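## Task

A flat plastic bar starts pinched between the thumb and index finger. Rotate it inside the hand until its orientation relative to the hand matches the two goal pictures, with the end that currently protrudes farther from the pinch pointing the way they show. Only this hand may touch it; the wrist camera, its bracket and the arm's final link count as hand. The task fails if the bar contacts anything else or leaves the hand. To finish, keep it motionless in a firm grip with the palm facing straight down and no hand motor reading "moving", then declare it done.

## Robot and tools

ROBOT. One arm carrying a right hand with five fingers. Six hand motors: little, ring, middle, index, thumb_bend, thumb_turn. The only camera is cam_wrist (616x616), mounted at the wrist. A rigid bracket on the little-finger side of the wrist sticks out 0.03 m beyond the hand point along +y and 0.11 m across the palm; it can strike things. Joint ranges (rad), base to gripper: waist -2.618 to 3.054, shoulder 0.000 to 3.142, elbow 0.000 to 3.142, wrist pitch -1.571 to 1.571, wrist yaw -1.571 to 1.571, wrist roll -2.094 to 2.094.

FRAMES. Scene frame: origin on the table top under the arm base, +z up, +y to the left when facing along +x. The hand point sits 0.05 m in front of the palm where the index pad meets the thumb tip in a pinch. Its own axes: +z along straightened fingers, +y out of the palm, +x across the palm away from the thumb. Palm straight down means the hand's +y points along scene -z. Straight fingers extend 0.06 to 0.07 m past the point along +z.

execute_actions(actions). actions is a list of actions; each action is a table of up to 15 rows, each row run for one control step of 1/30 s; a short table repeats its final row to fill 15 steps. Each row has 14 numbers, all in [-1, 1]: dx, dy, dz, rx, ry, rz, little, ring, middle, index, thumb_bend, thumb_turn, force_limit, speed. The first six are an offset, not a pose: a target relative to the hand point's measured pose when the action began (for a call's first action, the last pose reported), expressed in the hand point's own axes. Every row refers back to that same start, not to the row before. Scale: 1.0 equals 0.6 m or 180 degrees; rx, ry, rz form a single rotation vector. The six motor numbers are absolute targets: -1 open/straight, +1 closed/curled; for thumb_turn -1 is beside the palm, +1 opposite the fingers. A pinch is roughly index +0.22, thumb_bend +0.75, thumb_turn +0.57. force_limit maps linearly from about 0 N (-1) to 10 N (+1) at the fingertip, 15 N for the two thumb motors; it only stops closing. speed runs from almost zero (-1) to full (+1); full travel at full speed lasts 0.6 s. Optionally six more numbers in [0, 1] scale each arm joint's stiffness, in Joint positions order, and persist. An empty list just returns state and images.

move(target, speed, blocking). target is one 14-number row as above; its offset is from the pose in the latest result that shows one. The hand point follows a straight path, turning the short way, lasting 0.5 to 10 s. speed is the path's top speed in m/s, 0.002 to 0.5 (default 0.25); turning is capped at twice that in rad/s. Hand numbers are sent at the start. blocking=false returns after 0.5 s while motion continues; check with wait(0), and use wait or stop before issuing more motion. The path does not slow for obstacles; faster contact and targets farther past contact press harder.

wait(seconds): 0 to 10, arm holds its last command. stop(): brakes a running move. zoom_image(camera, region): camera "cam_wrist", region [x0, y0, x1, y1] in pixels from the top-left, at most 504 by 504. show_instructions(): shows the goal pictures. finished_scene(scene): pass the current scene number to end it; irreversible.

MOTION LIMITS. Each step the commanded pose is clipped to 70 mm and 16 degrees from the measured one; far targets take several actions, and after an action the arm only reaches the last clipped pose. Position wins over orientation when both cannot be met. Moves along hand z end off target; held loads sag the hand.

RESULTS. The state line gives end_effector_position (m) and end_effector_quat_wxyz in the scene frame. "Hand target" is what the controller is driving toward. "pose unreachable" means the clearance check altered or blocked the command. Step readings list positions; HELD marks throttled steps. A move adds a "move:" line: done, off_target, moving, held or fault, plus limits such as paced (clipped) or held (steps blocked), and distance to target. hand_measured, hand_stopped_by, hand_load_n each list six values in motor order. hand_stopped_by words: moving, target, force, stalled, fault (motor dead). hand_load_n is fingertip force, positive when pushed open; a lost grip shows as loads near 0. hand_force_limit and hand_speed echo settings. MOTOR HOT warns from 75 °C; OVER-TEMPERATURE FAULT stops the arm at 90 °C, and at 100 °C the arm drops.

GRIP BEHAVIOUR. A motor moves only when its target changes by 0.01 or more, then locks at target or force limit. Resending identical numbers keeps the grip. To squeeze harder raise force_limit and command further closed than measured; to loosen, command more open. Fast fingers overshoot force; use speed -0.9 or lower for a gentle grip.

AVOID. The bar touching anything but the hand, dropping it, knocking items off the table, hard or fast impacts, heavy pushing, and long loaded holds that heat motors. Finish only with the bar gripped firmly, palm straight down, and no motor showing moving.

Each tool is called after "Emit:" as name(argument=value, ...) on one line, values as JSON.

Reference images:

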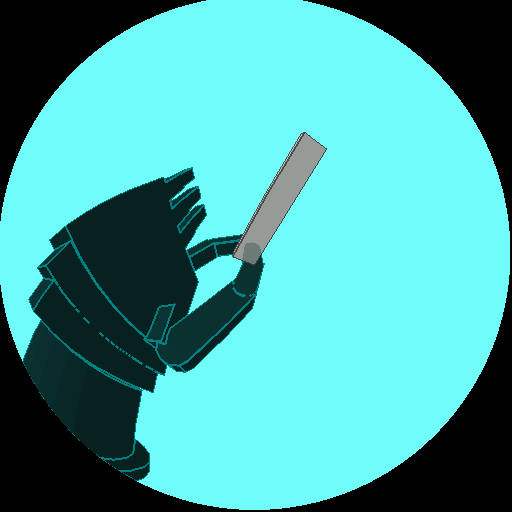

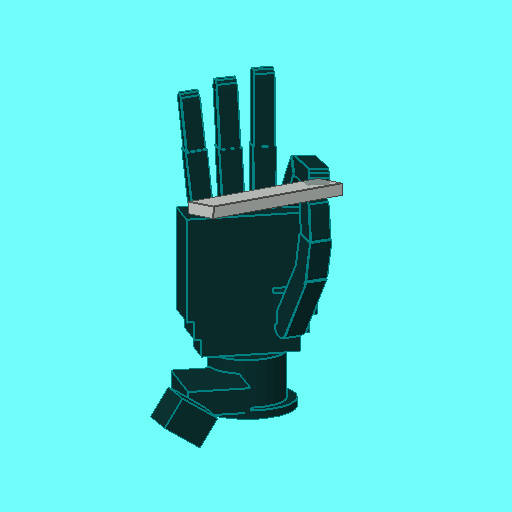

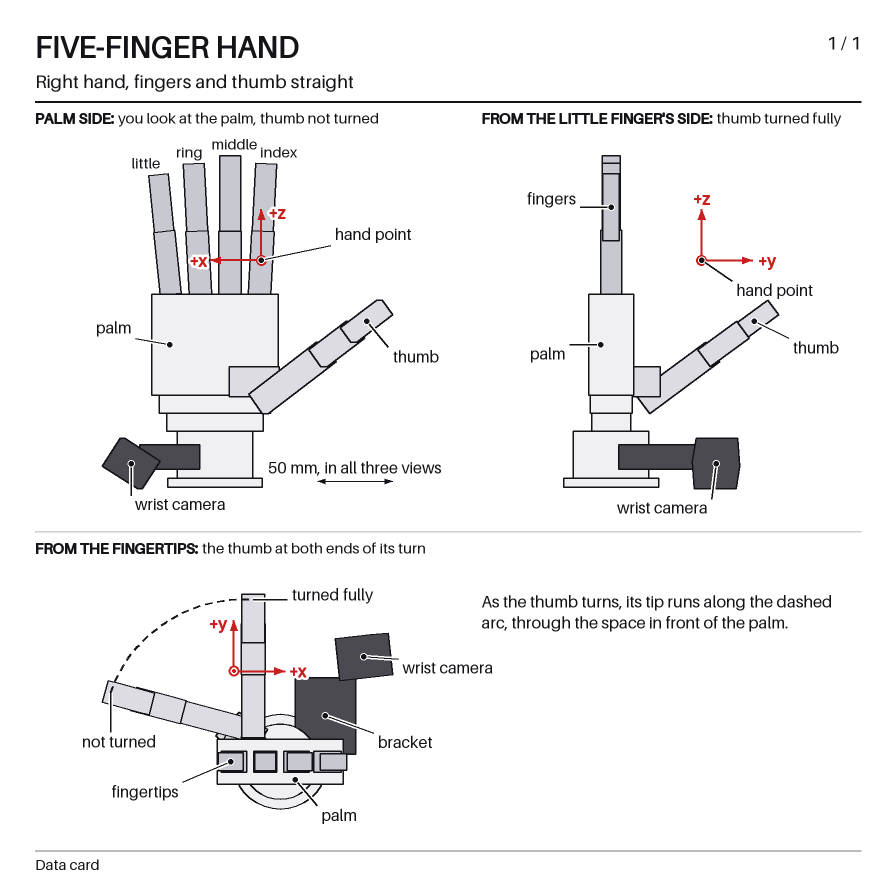

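## Session

Emit:
execute_actions(actions=[])

Scene clock: 0.00 s.
end_effector_position=(+0.3448, +0.0062, +0.4159) hand_measured=(-1.000, -1.000, -1.000, +0.104, +0.750, +0.570) hand_load_n=(+0.0, +0.0, +0.0, +6.5, +1.0, +0.0) hand_stopped_by=(target, target, target, target, target, target) hand_force_limit=0.00 hand_speed=-0.80 end_effector_quat_wxyz=(+0.524, -0.480, +0.480, -0.515)
Joint positions: [-0.164  0.78   0.797  0.054 -0.197  0.022]
Joint velocities: [ 0.007  0.022 -0.007 -0.051 -0.022  0.051]
Hand target: +0.345, +0.006, +0.417; +0.525, -0.479, +0.478, -0.516
Joint stiffness scale: [1. 1. 1. 1. 1. 1.]

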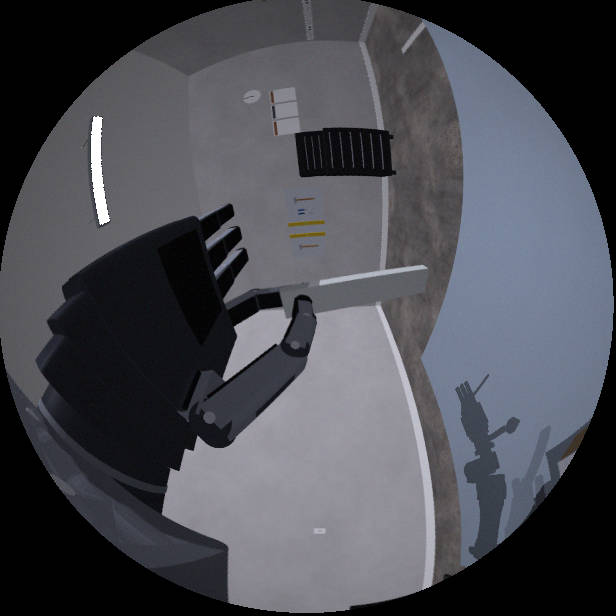

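Emit:
move(target=[0,0,0,0,0,0.36,-1,-1,-1,0.104,0.75,0.57,0,-0.8], speed=0.3)

Emit:
execute_actions(actions=[[[0,0,0,0,0,0,-1,-1,-1,0.092,0.75,0.57,0,-0.9]]])

Scene clock: 12.23 s.
end_effector_position=(+0.3430, +0.0079, +0.4215) hand_measured=(-1.000, -1.000, -1.000, +0.104, +0.750, +0.570) hand_load_n=(+0.0, +0.0, +0.0, +6.5, +1.0, +0.0) hand_stopped_by=(target, target, target, target, target, target) hand_force_limit=0.00 hand_speed=-0.80 end_effector_quat_wxyz=(+0.719, -0.151, +0.660, -0.159)
Joint positions: [-0.374  0.804  0.571  0.313 -0.407  1.159]
Joint velocities: [-0.002 -0.002 -0.002 -0.022 -0.022  0.037]
Hand target: +0.345, +0.005, +0.416; +0.718, -0.148, +0.662, -0.154
Off the commanded pose: 0.006 m, 1 deg.
Joint stiffness scale: [1. 1. 1. 1. 1. 1.]
move: done

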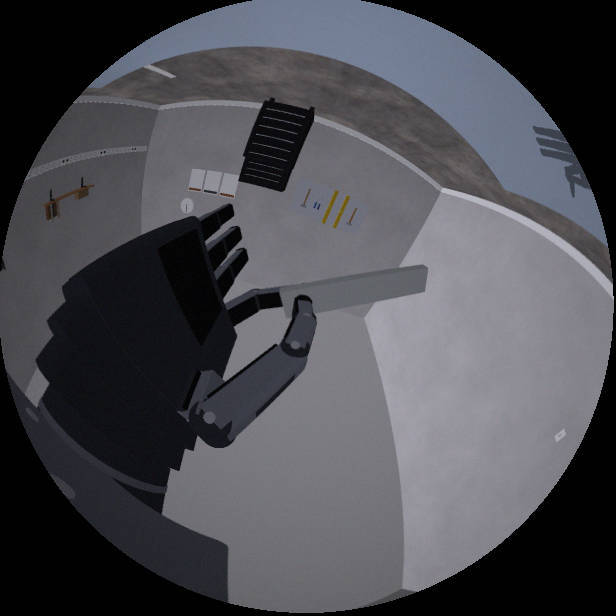

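Scene clock: 12.73 s.
end_effector_position=(+0.3430, +0.0079, +0.4215) hand_measured=(-1.000, -1.000, -1.000, +0.092, +0.750, +0.570) hand_load_n=(+0.0, +0.0, +0.0, +2.0, +0.5, -0.5) hand_stopped_by=(target, target, target, target, target, target) hand_force_limit=0.00 hand_speed=-0.90 end_effector_quat_wxyz=(+0.719, -0.151, +0.660, -0.159)
Joint positions: [-0.374  0.804  0.571  0.313 -0.407  1.159]
Joint velocities: [ 0.032 -0.002 -0.012 -0.081 -0.095 -0.037]
Hand target: +0.343, +0.008, +0.421; +0.719, -0.152, +0.660, -0.159
Off the commanded pose: 0.000 m, 0 deg.
Joint stiffness scale: [1. 1. 1. 1. 1. 1.]
Step readings (end_effector_position):
0: (+0.3430, +0.0079, +0.4215)
1: (+0.3430, +0.0079, +0.4215)
2: (+0.3430, +0.0079, +0.4215)
4: (+0.3430, +0.0079, +0.4215)
8: (+0.3430, +0.0079, +0.4215)
15: end_effector_position above

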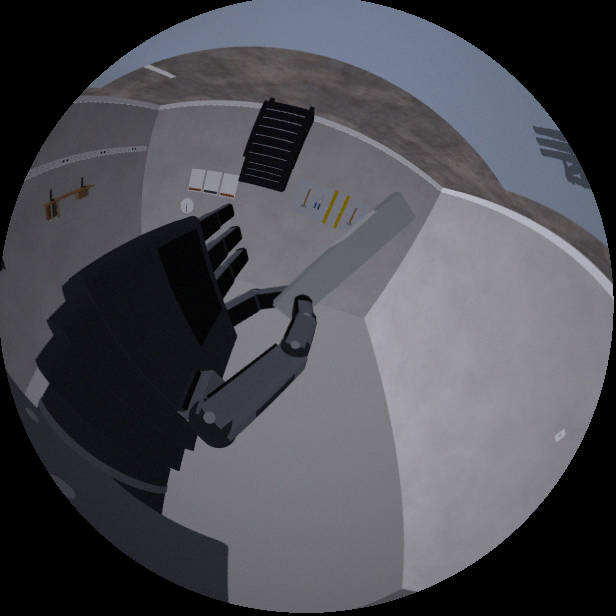

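Emit:
execute_actions(actions=[])

Scene clock: 16.03 s.
end_effector_position=(+0.3430, +0.0079, +0.4215) hand_measured=(-1.000, -1.000, -1.000, +0.092, +0.750, +0.570) hand_load_n=(+0.0, +0.0, +0.0, +2.0, +0.5, -0.5) hand_stopped_by=(target, target, target, target, target, target) hand_force_limit=0.00 hand_speed=-0.90 end_effector_quat_wxyz=(+0.719, -0.151, +0.660, -0.159)
Joint positions: [-0.374  0.804  0.571  0.313 -0.407  1.159]
Joint velocities: [ 0.002 -0.007  0.012  0.007 -0.007 -0.037]
Hand target: +0.343, +0.008, +0.421; +0.719, -0.152, +0.660, -0.159
Off the commanded pose: 0.000 m, 0 deg.
Joint stiffness scale: [1. 1. 1. 1. 1. 1.]

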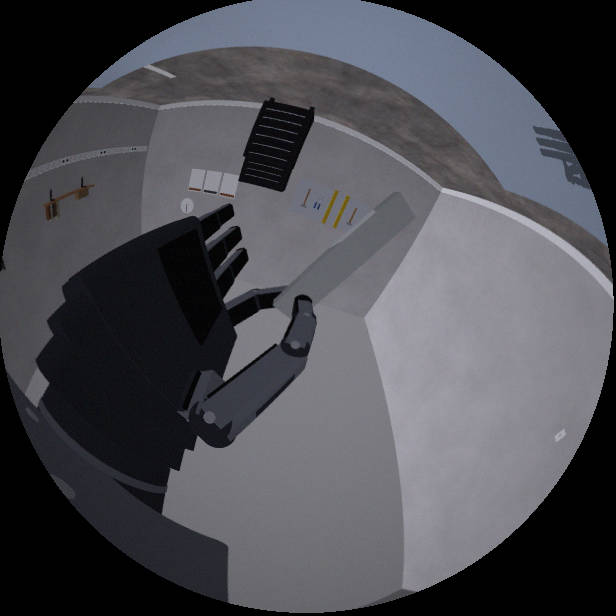

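Goal tip corners are about (366,159),(393,179); roughly 16° more is needed.

Emit:
move(target=[0,0,0,0,0,0.09,-1,-1,-1,0.092,0.75,0.57,0,-0.9], speed=0.1)

Scene clock: 26.83 s.
end_effector_position=(+0.3423, +0.0065, +0.4229) hand_measured=(-1.000, -1.000, -1.000, +0.092, +0.750, +0.570) hand_load_n=(+0.0, +0.0, +0.0, +2.0, +0.5, -0.5) hand_stopped_by=(target, target, target, target, target, target) hand_force_limit=0.00 hand_speed=-0.90 end_effector_quat_wxyz=(+0.731, -0.061, +0.677, -0.060)
Joint positions: [-0.364  0.804  0.514  0.362 -0.397  1.426]
Joint velocities: [-0.002  0.002 -0.012 -0.007 -0.037  0.051]
Hand target: +0.343, +0.008, +0.421; +0.734, -0.057, +0.675, -0.056
Off the commanded pose: 0.002 m, 1 deg.
Joint stiffness scale: [1. 1. 1. 1. 1. 1.]
move: done

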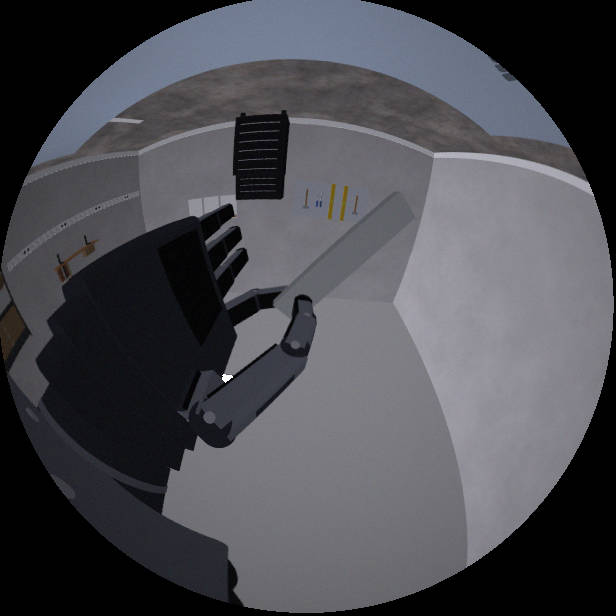

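Emit:
move(target=[0,0,0,0,0,0.06,-1,-1,-1,0.092,0.75,0.57,0,-0.9], speed=0.08)

Scene clock: 37.30 s.
end_effector_position=(+0.3428, +0.0048, +0.4229) hand_measured=(-1.000, -1.000, -1.000, +0.092, +0.750, +0.570) hand_load_n=(+0.0, +0.0, +0.0, +2.0, +0.5, -0.5) hand_stopped_by=(target, target, target, target, target, target) hand_force_limit=0.00 hand_speed=-0.90 end_effector_quat_wxyz=(+0.730, -0.000, +0.684, +0.006)
Joint positions: [-0.345  0.804  0.483  0.38  -0.379  1.6  ]
Joint velocities: [-0.012 -0.027 -0.002  0.095 -0.007  0.022]
Hand target: +0.342, +0.006, +0.423; +0.733, +0.003, +0.680, +0.009
Off the commanded pose: 0.002 m, 1 deg.
Joint stiffness scale: [1. 1. 1. 1. 1. 1.]
move: done

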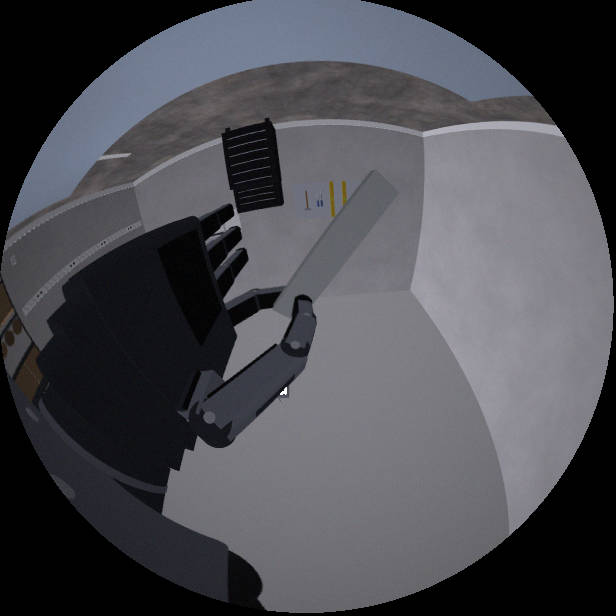

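Emit:
execute_actions(actions=[[[0,0,0,0,0,0,-1,-1,-1,0.13,0.75,0.57,0.6,-0.9]]])

Emit:
move(target=[0,0,0,-0.016,0.016,-0.505,-1,-1,-1,0.13,0.75,0.57,0.6,-0.9], speed=0.35)

Scene clock: 42.27 s.
end_effector_position=(+0.3428, +0.0047, +0.4234) hand_measured=(-1.000, -1.000, -1.000, +0.110, +0.750, +0.570) hand_load_n=(+0.0, +0.0, +0.0, +9.0, +1.0, -1.0) hand_stopped_by=(target, target, target, force, target, target) hand_force_limit=0.60 hand_speed=-0.90 end_effector_quat_wxyz=(+0.730, +0.001, +0.683, +0.006)
Joint positions: [-0.345  0.804  0.483  0.382 -0.378  1.603]
Joint velocities: [-0.007 -0.002 -0.017  0.007  0.007 -0.022]
Hand target: +0.343, +0.005, +0.423; +0.730, -0.000, +0.684, +0.006
Off the commanded pose: 0.000 m, 0 deg.
Joint stiffness scale: [1. 1. 1. 1. 1. 1.]
Step readings (end_effector_position):
0: (+0.3428, +0.0047, +0.4234)
1: (+0.3428, +0.0047, +0.4234)
2: (+0.3428, +0.0047, +0.4234)
4: (+0.3428, +0.0047, +0.4234)
8: (+0.3428, +0.0047, +0.4234)
15: end_effector_position above

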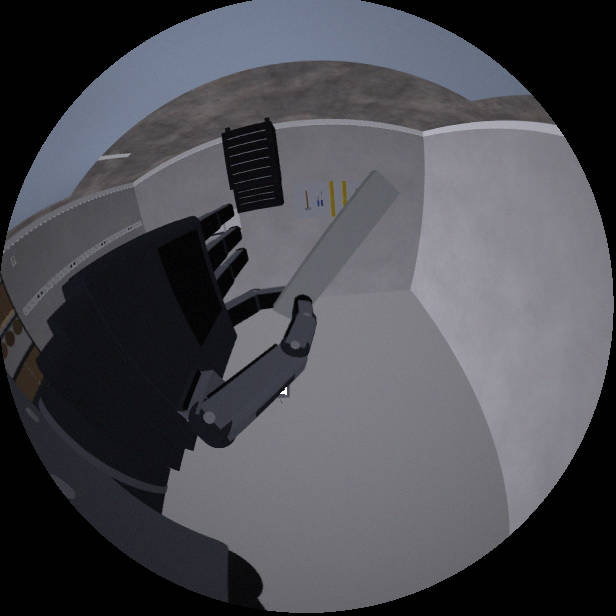

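Scene clock: 45.27 s.
end_effector_position=(+0.3408, +0.0049, +0.4182) hand_measured=(-1.000, -1.000, -1.000, +0.110, +0.750, +0.570) hand_load_n=(+0.0, +0.0, +0.0, +9.0, +1.0, -0.5) hand_stopped_by=(target, target, target, force, target, target) hand_force_limit=0.60 hand_speed=-0.90 end_effector_quat_wxyz=(+0.502, -0.502, +0.499, -0.497)
Joint positions: [-0.169  0.813  0.909 -0.108 -0.203 -0.001]
Joint velocities: [ 0.022  0.007  0.002  0.022 -0.007  0.022]
Hand target: +0.343, +0.005, +0.423; +0.500, -0.503, +0.496, -0.501
Off the commanded pose: 0.006 m, 1 deg.
Joint stiffness scale: [1. 1. 1. 1. 1. 1.]
move: done

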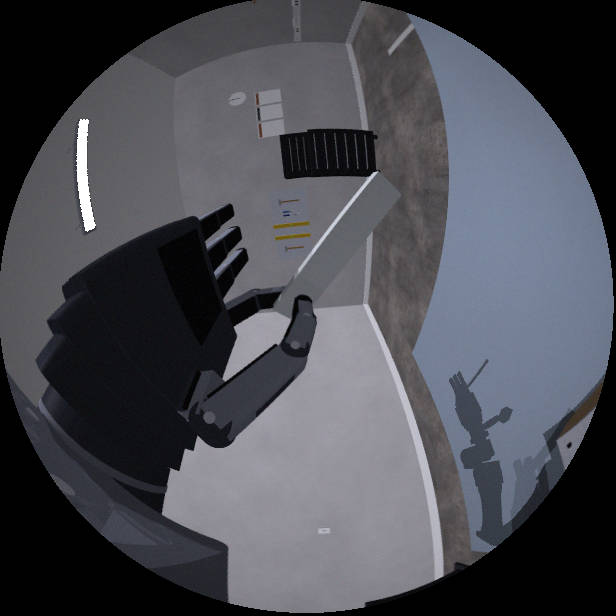

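Emit:
move(target=[0,0,0,0,0,0.5,-1,-1,-1,0.13,0.75,0.57,0.6,-0.9], speed=0.35)

Emit:
move(target=[0,0,0,0,0,0.035,-1,-1,-1,0.092,0.75,0.57,0.6,-0.9], speed=0.04)

Scene clock: 55.63 s.
end_effector_position=(+0.3435, +0.0013, +0.4149) hand_measured=(-1.000, -1.000, -1.000, +0.110, +0.750, +0.570) hand_load_n=(+0.0, +0.0, +0.0, +9.0, +1.0, -1.0) hand_stopped_by=(target, target, target, force, target, target) hand_force_limit=0.60 hand_speed=-0.90 end_effector_quat_wxyz=(+0.698, -0.002, +0.716, +0.003)
Joint positions: [-0.374  0.795  0.549  0.207 -0.408  1.557]
Joint velocities: [ 0.002  0.002 -0.007  0.007 -0.022  0.022]
Hand target: +0.341, +0.004, +0.418; +0.706, -0.002, +0.708, +0.004
Off the commanded pose: 0.006 m, 1 deg.
Joint stiffness scale: [1. 1. 1. 1. 1. 1.]
move: done

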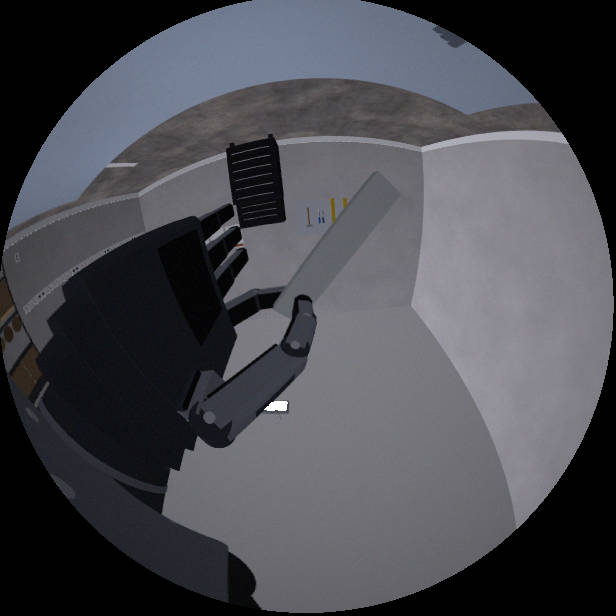

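Scene clock: 57.27 s.
end_effector_position=(+0.3446, -0.0008, +0.4146) hand_measured=(-1.000, -1.000, -1.000, +0.092, +0.750, +0.570) hand_load_n=(+0.0, +0.0, +0.0, +2.0, +0.5, -0.5) hand_stopped_by=(target, target, target, target, target, target) hand_force_limit=0.60 hand_speed=-0.90 end_effector_quat_wxyz=(+0.693, +0.035, +0.719, +0.039)
Joint positions: [-0.364  0.795  0.536  0.208 -0.397  1.655]
Joint velocities: [ 0.012 -0.007 -0.002 -0.081 -0.022  0.095]
Hand target: +0.343, +0.001, +0.415; +0.697, +0.037, +0.715, +0.042
Off the commanded pose: 0.002 m, 1 deg.
Joint stiffness scale: [1. 1. 1. 1. 1. 1.]
move: done

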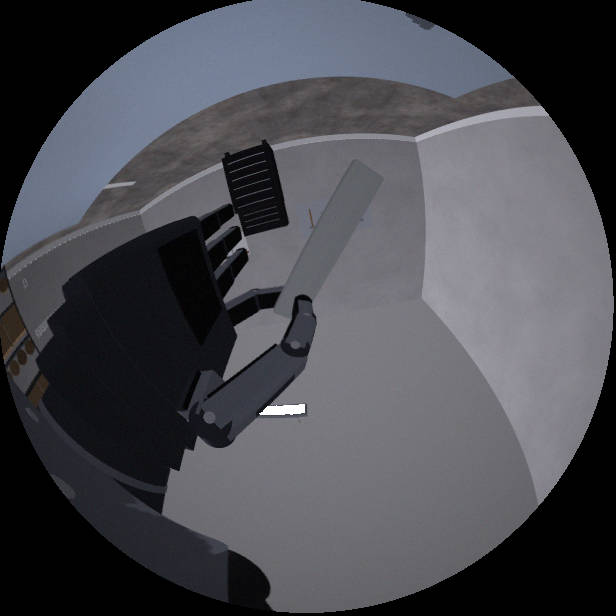

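Emit:
move(target=[0,0,0,0.009,-0.008,-0.535,-1,-1,-1,0.13,0.75,0.57,0.6,-0.9], speed=0.35)

Scene clock: 63.27 s.
end_effector_position=(+0.3436, -0.0008, +0.4075) hand_measured=(-1.000, -1.000, -1.000, +0.110, +0.750, +0.570) hand_load_n=(+0.0, +0.0, +0.0, +9.0, +1.0, -0.5) hand_stopped_by=(target, target, target, force, target, target) hand_force_limit=0.60 hand_speed=-0.90 end_effector_quat_wxyz=(+0.499, -0.503, +0.504, -0.494)
Joint positions: [-0.2    0.82   0.878 -0.082 -0.231  0.   ]
Joint velocities: [ 0.012  0.002 -0.002  0.037 -0.022  0.007]
Hand target: +0.345, +0.000, +0.415; +0.499, -0.503, +0.498, -0.499
Off the commanded pose: 0.007 m, 1 deg.
Joint stiffness scale: [1. 1. 1. 1. 1. 1.]
move: done

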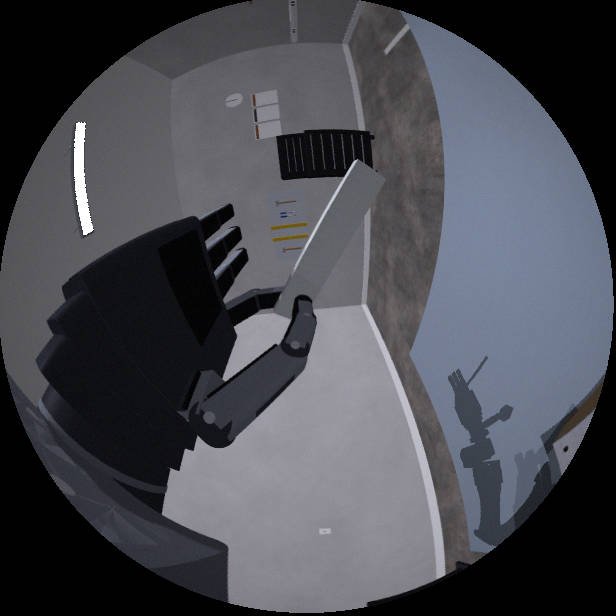

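Emit:
finished_scene(scene=1)

The scene is finished: the task was done.


## Next scene

The same task with a flat steel bar: starting from a thumb-index pinch, rotate it in the hand to match the two goal pictures, with the currently farther-protruding end pointing as shown. Only the hand (including wrist camera, bracket and last arm link) may touch it; contact with anything else or losing it fails the task. To finish, hold it motionless and firmly with the palm straight down and no hand motor reading "moving", then declare it done.

Emit:
show_instructions()

Emit:
execute_actions(actions=[])

Reference images for this scene: goal picture from the wrist camera place, goal picture looking into the palm, FIVE-FINGER HAND page 1.

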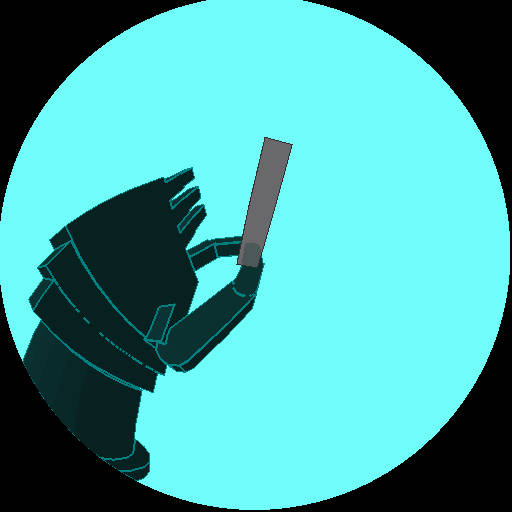

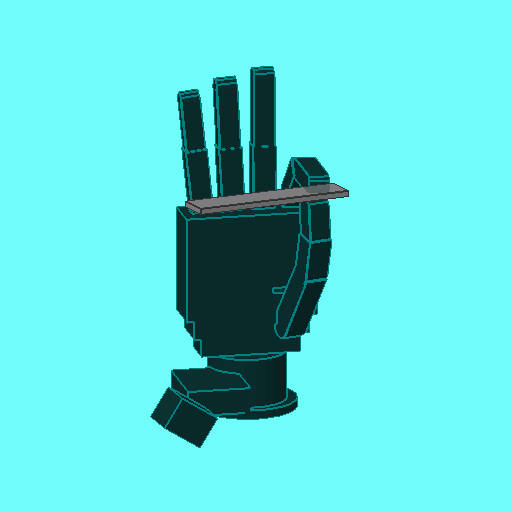

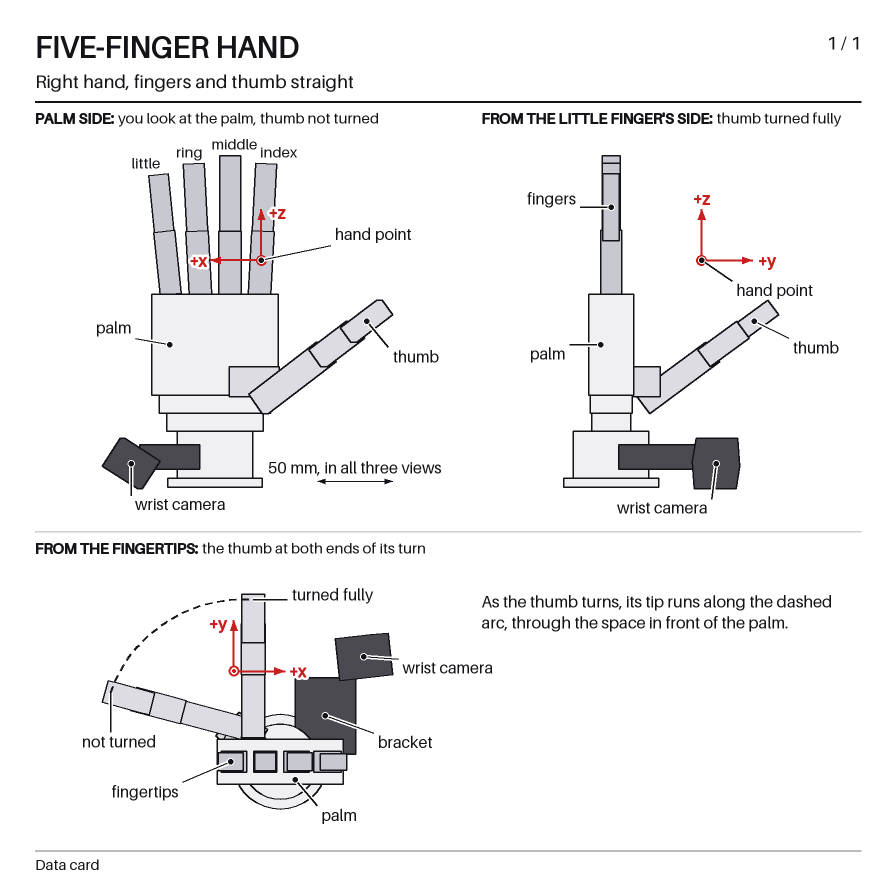

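Scene clock: 0.00 s.
end_effector_position=(+0.3452, -0.0053, +0.3886) hand_measured=(-1.000, -1.000, -1.000, +0.168, +0.750, +0.570) hand_load_n=(+0.0, +0.0, +0.0, +7.0, +0.5, -0.5) hand_stopped_by=(target, target, target, target, target, target) hand_force_limit=0.00 hand_speed=-0.80 end_effector_quat_wxyz=(+0.497, -0.483, +0.515, -0.504)
Joint positions: [-0.179  0.786  0.769  0.01  -0.166  0.023]
Joint velocities: [-0.017 -0.012  0.002  0.022  0.051  0.022]
Hand target: +0.345, -0.005, +0.388; +0.497, -0.483, +0.515, -0.504
Joint stiffness scale: [1. 1. 1. 1. 1. 1.]

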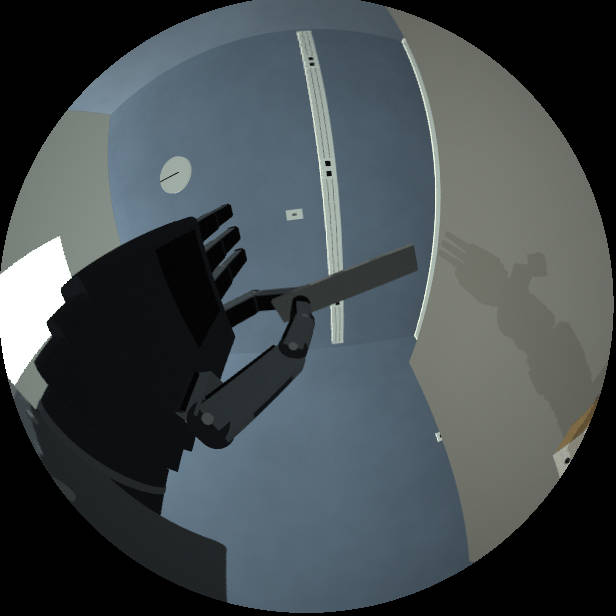

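Loosen to about 3 N while the bar hangs, then roll.

Emit:
move(target=[0,0,0,0,0,0.48,-1,-1,-1,0.158,0.75,0.57,0,-0.9], speed=0.2)

Scene clock: 8.03 s.
end_effector_position=(+0.3425, -0.0067, +0.3929) hand_measured=(-1.000, -1.000, -1.000, +0.158, +0.750, +0.570) hand_load_n=(+0.0, +0.0, +0.0, +2.5, +0.5, -0.5) hand_stopped_by=(target, target, target, target, target, target) hand_force_limit=0.00 hand_speed=-0.90 end_effector_quat_wxyz=(+0.708, -0.003, +0.706, -0.032)
Joint positions: [-0.38   0.786  0.44   0.339 -0.365  1.517]
Joint velocities: [ 0.002 -0.012 -0.017 -0.066 -0.095 -0.081]
Hand target: +0.345, -0.006, +0.389; +0.708, +0.001, +0.706, -0.027
Off the commanded pose: 0.005 m, 1 deg.
Joint stiffness scale: [1. 1. 1. 1. 1. 1.]
move: done

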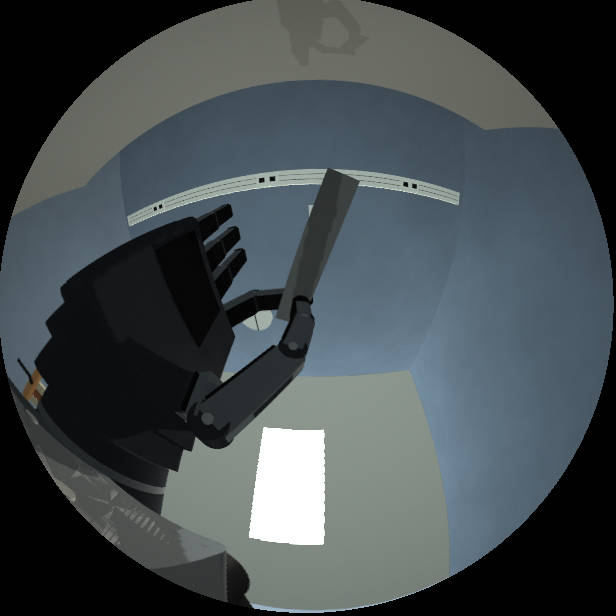

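The edge is at 71°; the goal is 77.5°.

Emit:
move(target=[0,0,0,0,0,0.045,-1,-1,-1,0.158,0.75,0.57,0,-0.9], speed=0.05)

Scene clock: 19.07 s.
end_effector_position=(+0.3434, -0.0087, +0.3918) hand_measured=(-1.000, -1.000, -1.000, +0.158, +0.750, +0.570) hand_load_n=(+0.0, +0.0, +0.0, +2.5, +0.5, -0.5) hand_stopped_by=(target, target, target, target, target, target) hand_force_limit=0.00 hand_speed=-0.90 end_effector_quat_wxyz=(+0.702, +0.044, +0.710, +0.015)
Joint positions: [-0.364  0.786  0.421  0.341 -0.348  1.645]
Joint velocities: [ 0.007 -0.012 -0.002 -0.022  0.022 -0.007]
Hand target: +0.342, -0.007, +0.393; +0.708, +0.046, +0.705, +0.018
Off the commanded pose: 0.002 m, 1 deg.
Joint stiffness scale: [1. 1. 1. 1. 1. 1.]
move: done

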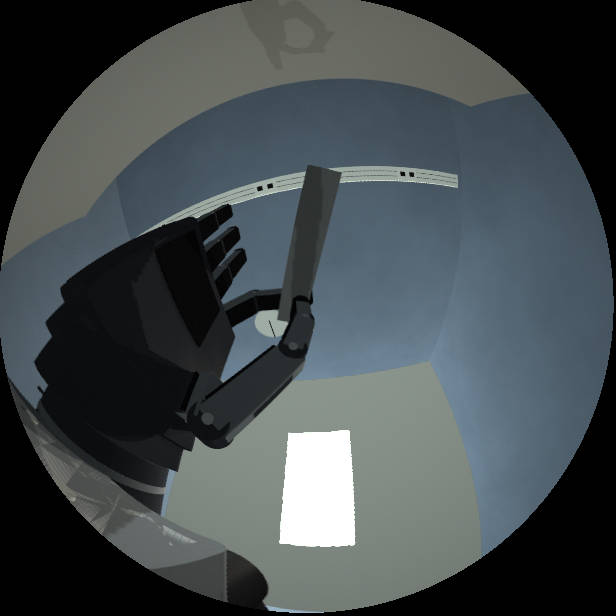

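Emit:
move(target=[0,0,0,0,0,-0.53,-1,-1,-1,0.21,0.75,0.57,1,-0.9], speed=0.25)

Scene clock: 38.60 s.
end_effector_position=(+0.3420, -0.0089, +0.3843) hand_measured=(-1.000, -1.000, -1.000, +0.174, +0.750, +0.570) hand_load_n=(+0.0, +0.0, +0.0, +9.5, +1.5, -0.5) hand_stopped_by=(target, target, target, force, target, target) hand_force_limit=1.00 hand_speed=-0.90 end_effector_quat_wxyz=(+0.483, -0.495, +0.517, -0.504)
Joint positions: [-0.192  0.786  0.787 -0.036 -0.176 -0.007]
Joint velocities: [ 0.022 -0.007  0.012 -0.022 -0.037 -0.022]
Hand target: +0.343, -0.008, +0.391; +0.484, -0.496, +0.511, -0.510
Off the commanded pose: 0.008 m, 1 deg.
Joint stiffness scale: [1. 1. 1. 1. 1. 1.]
move: done

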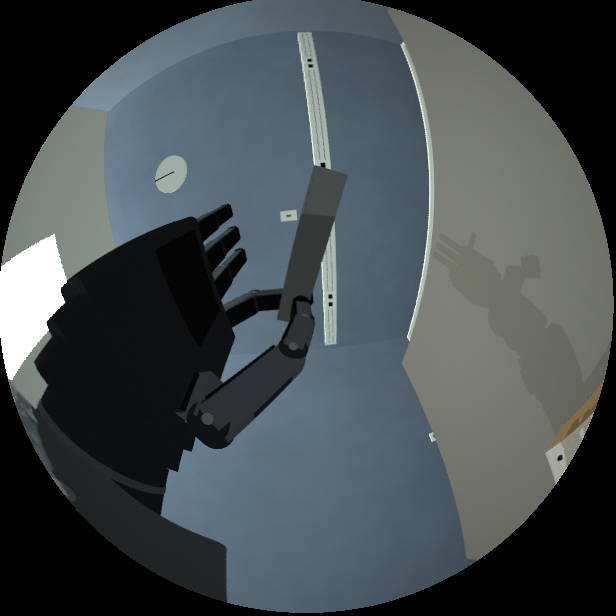

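Emit:
finished_scene(scene=2)

The scene is finished: the task was done.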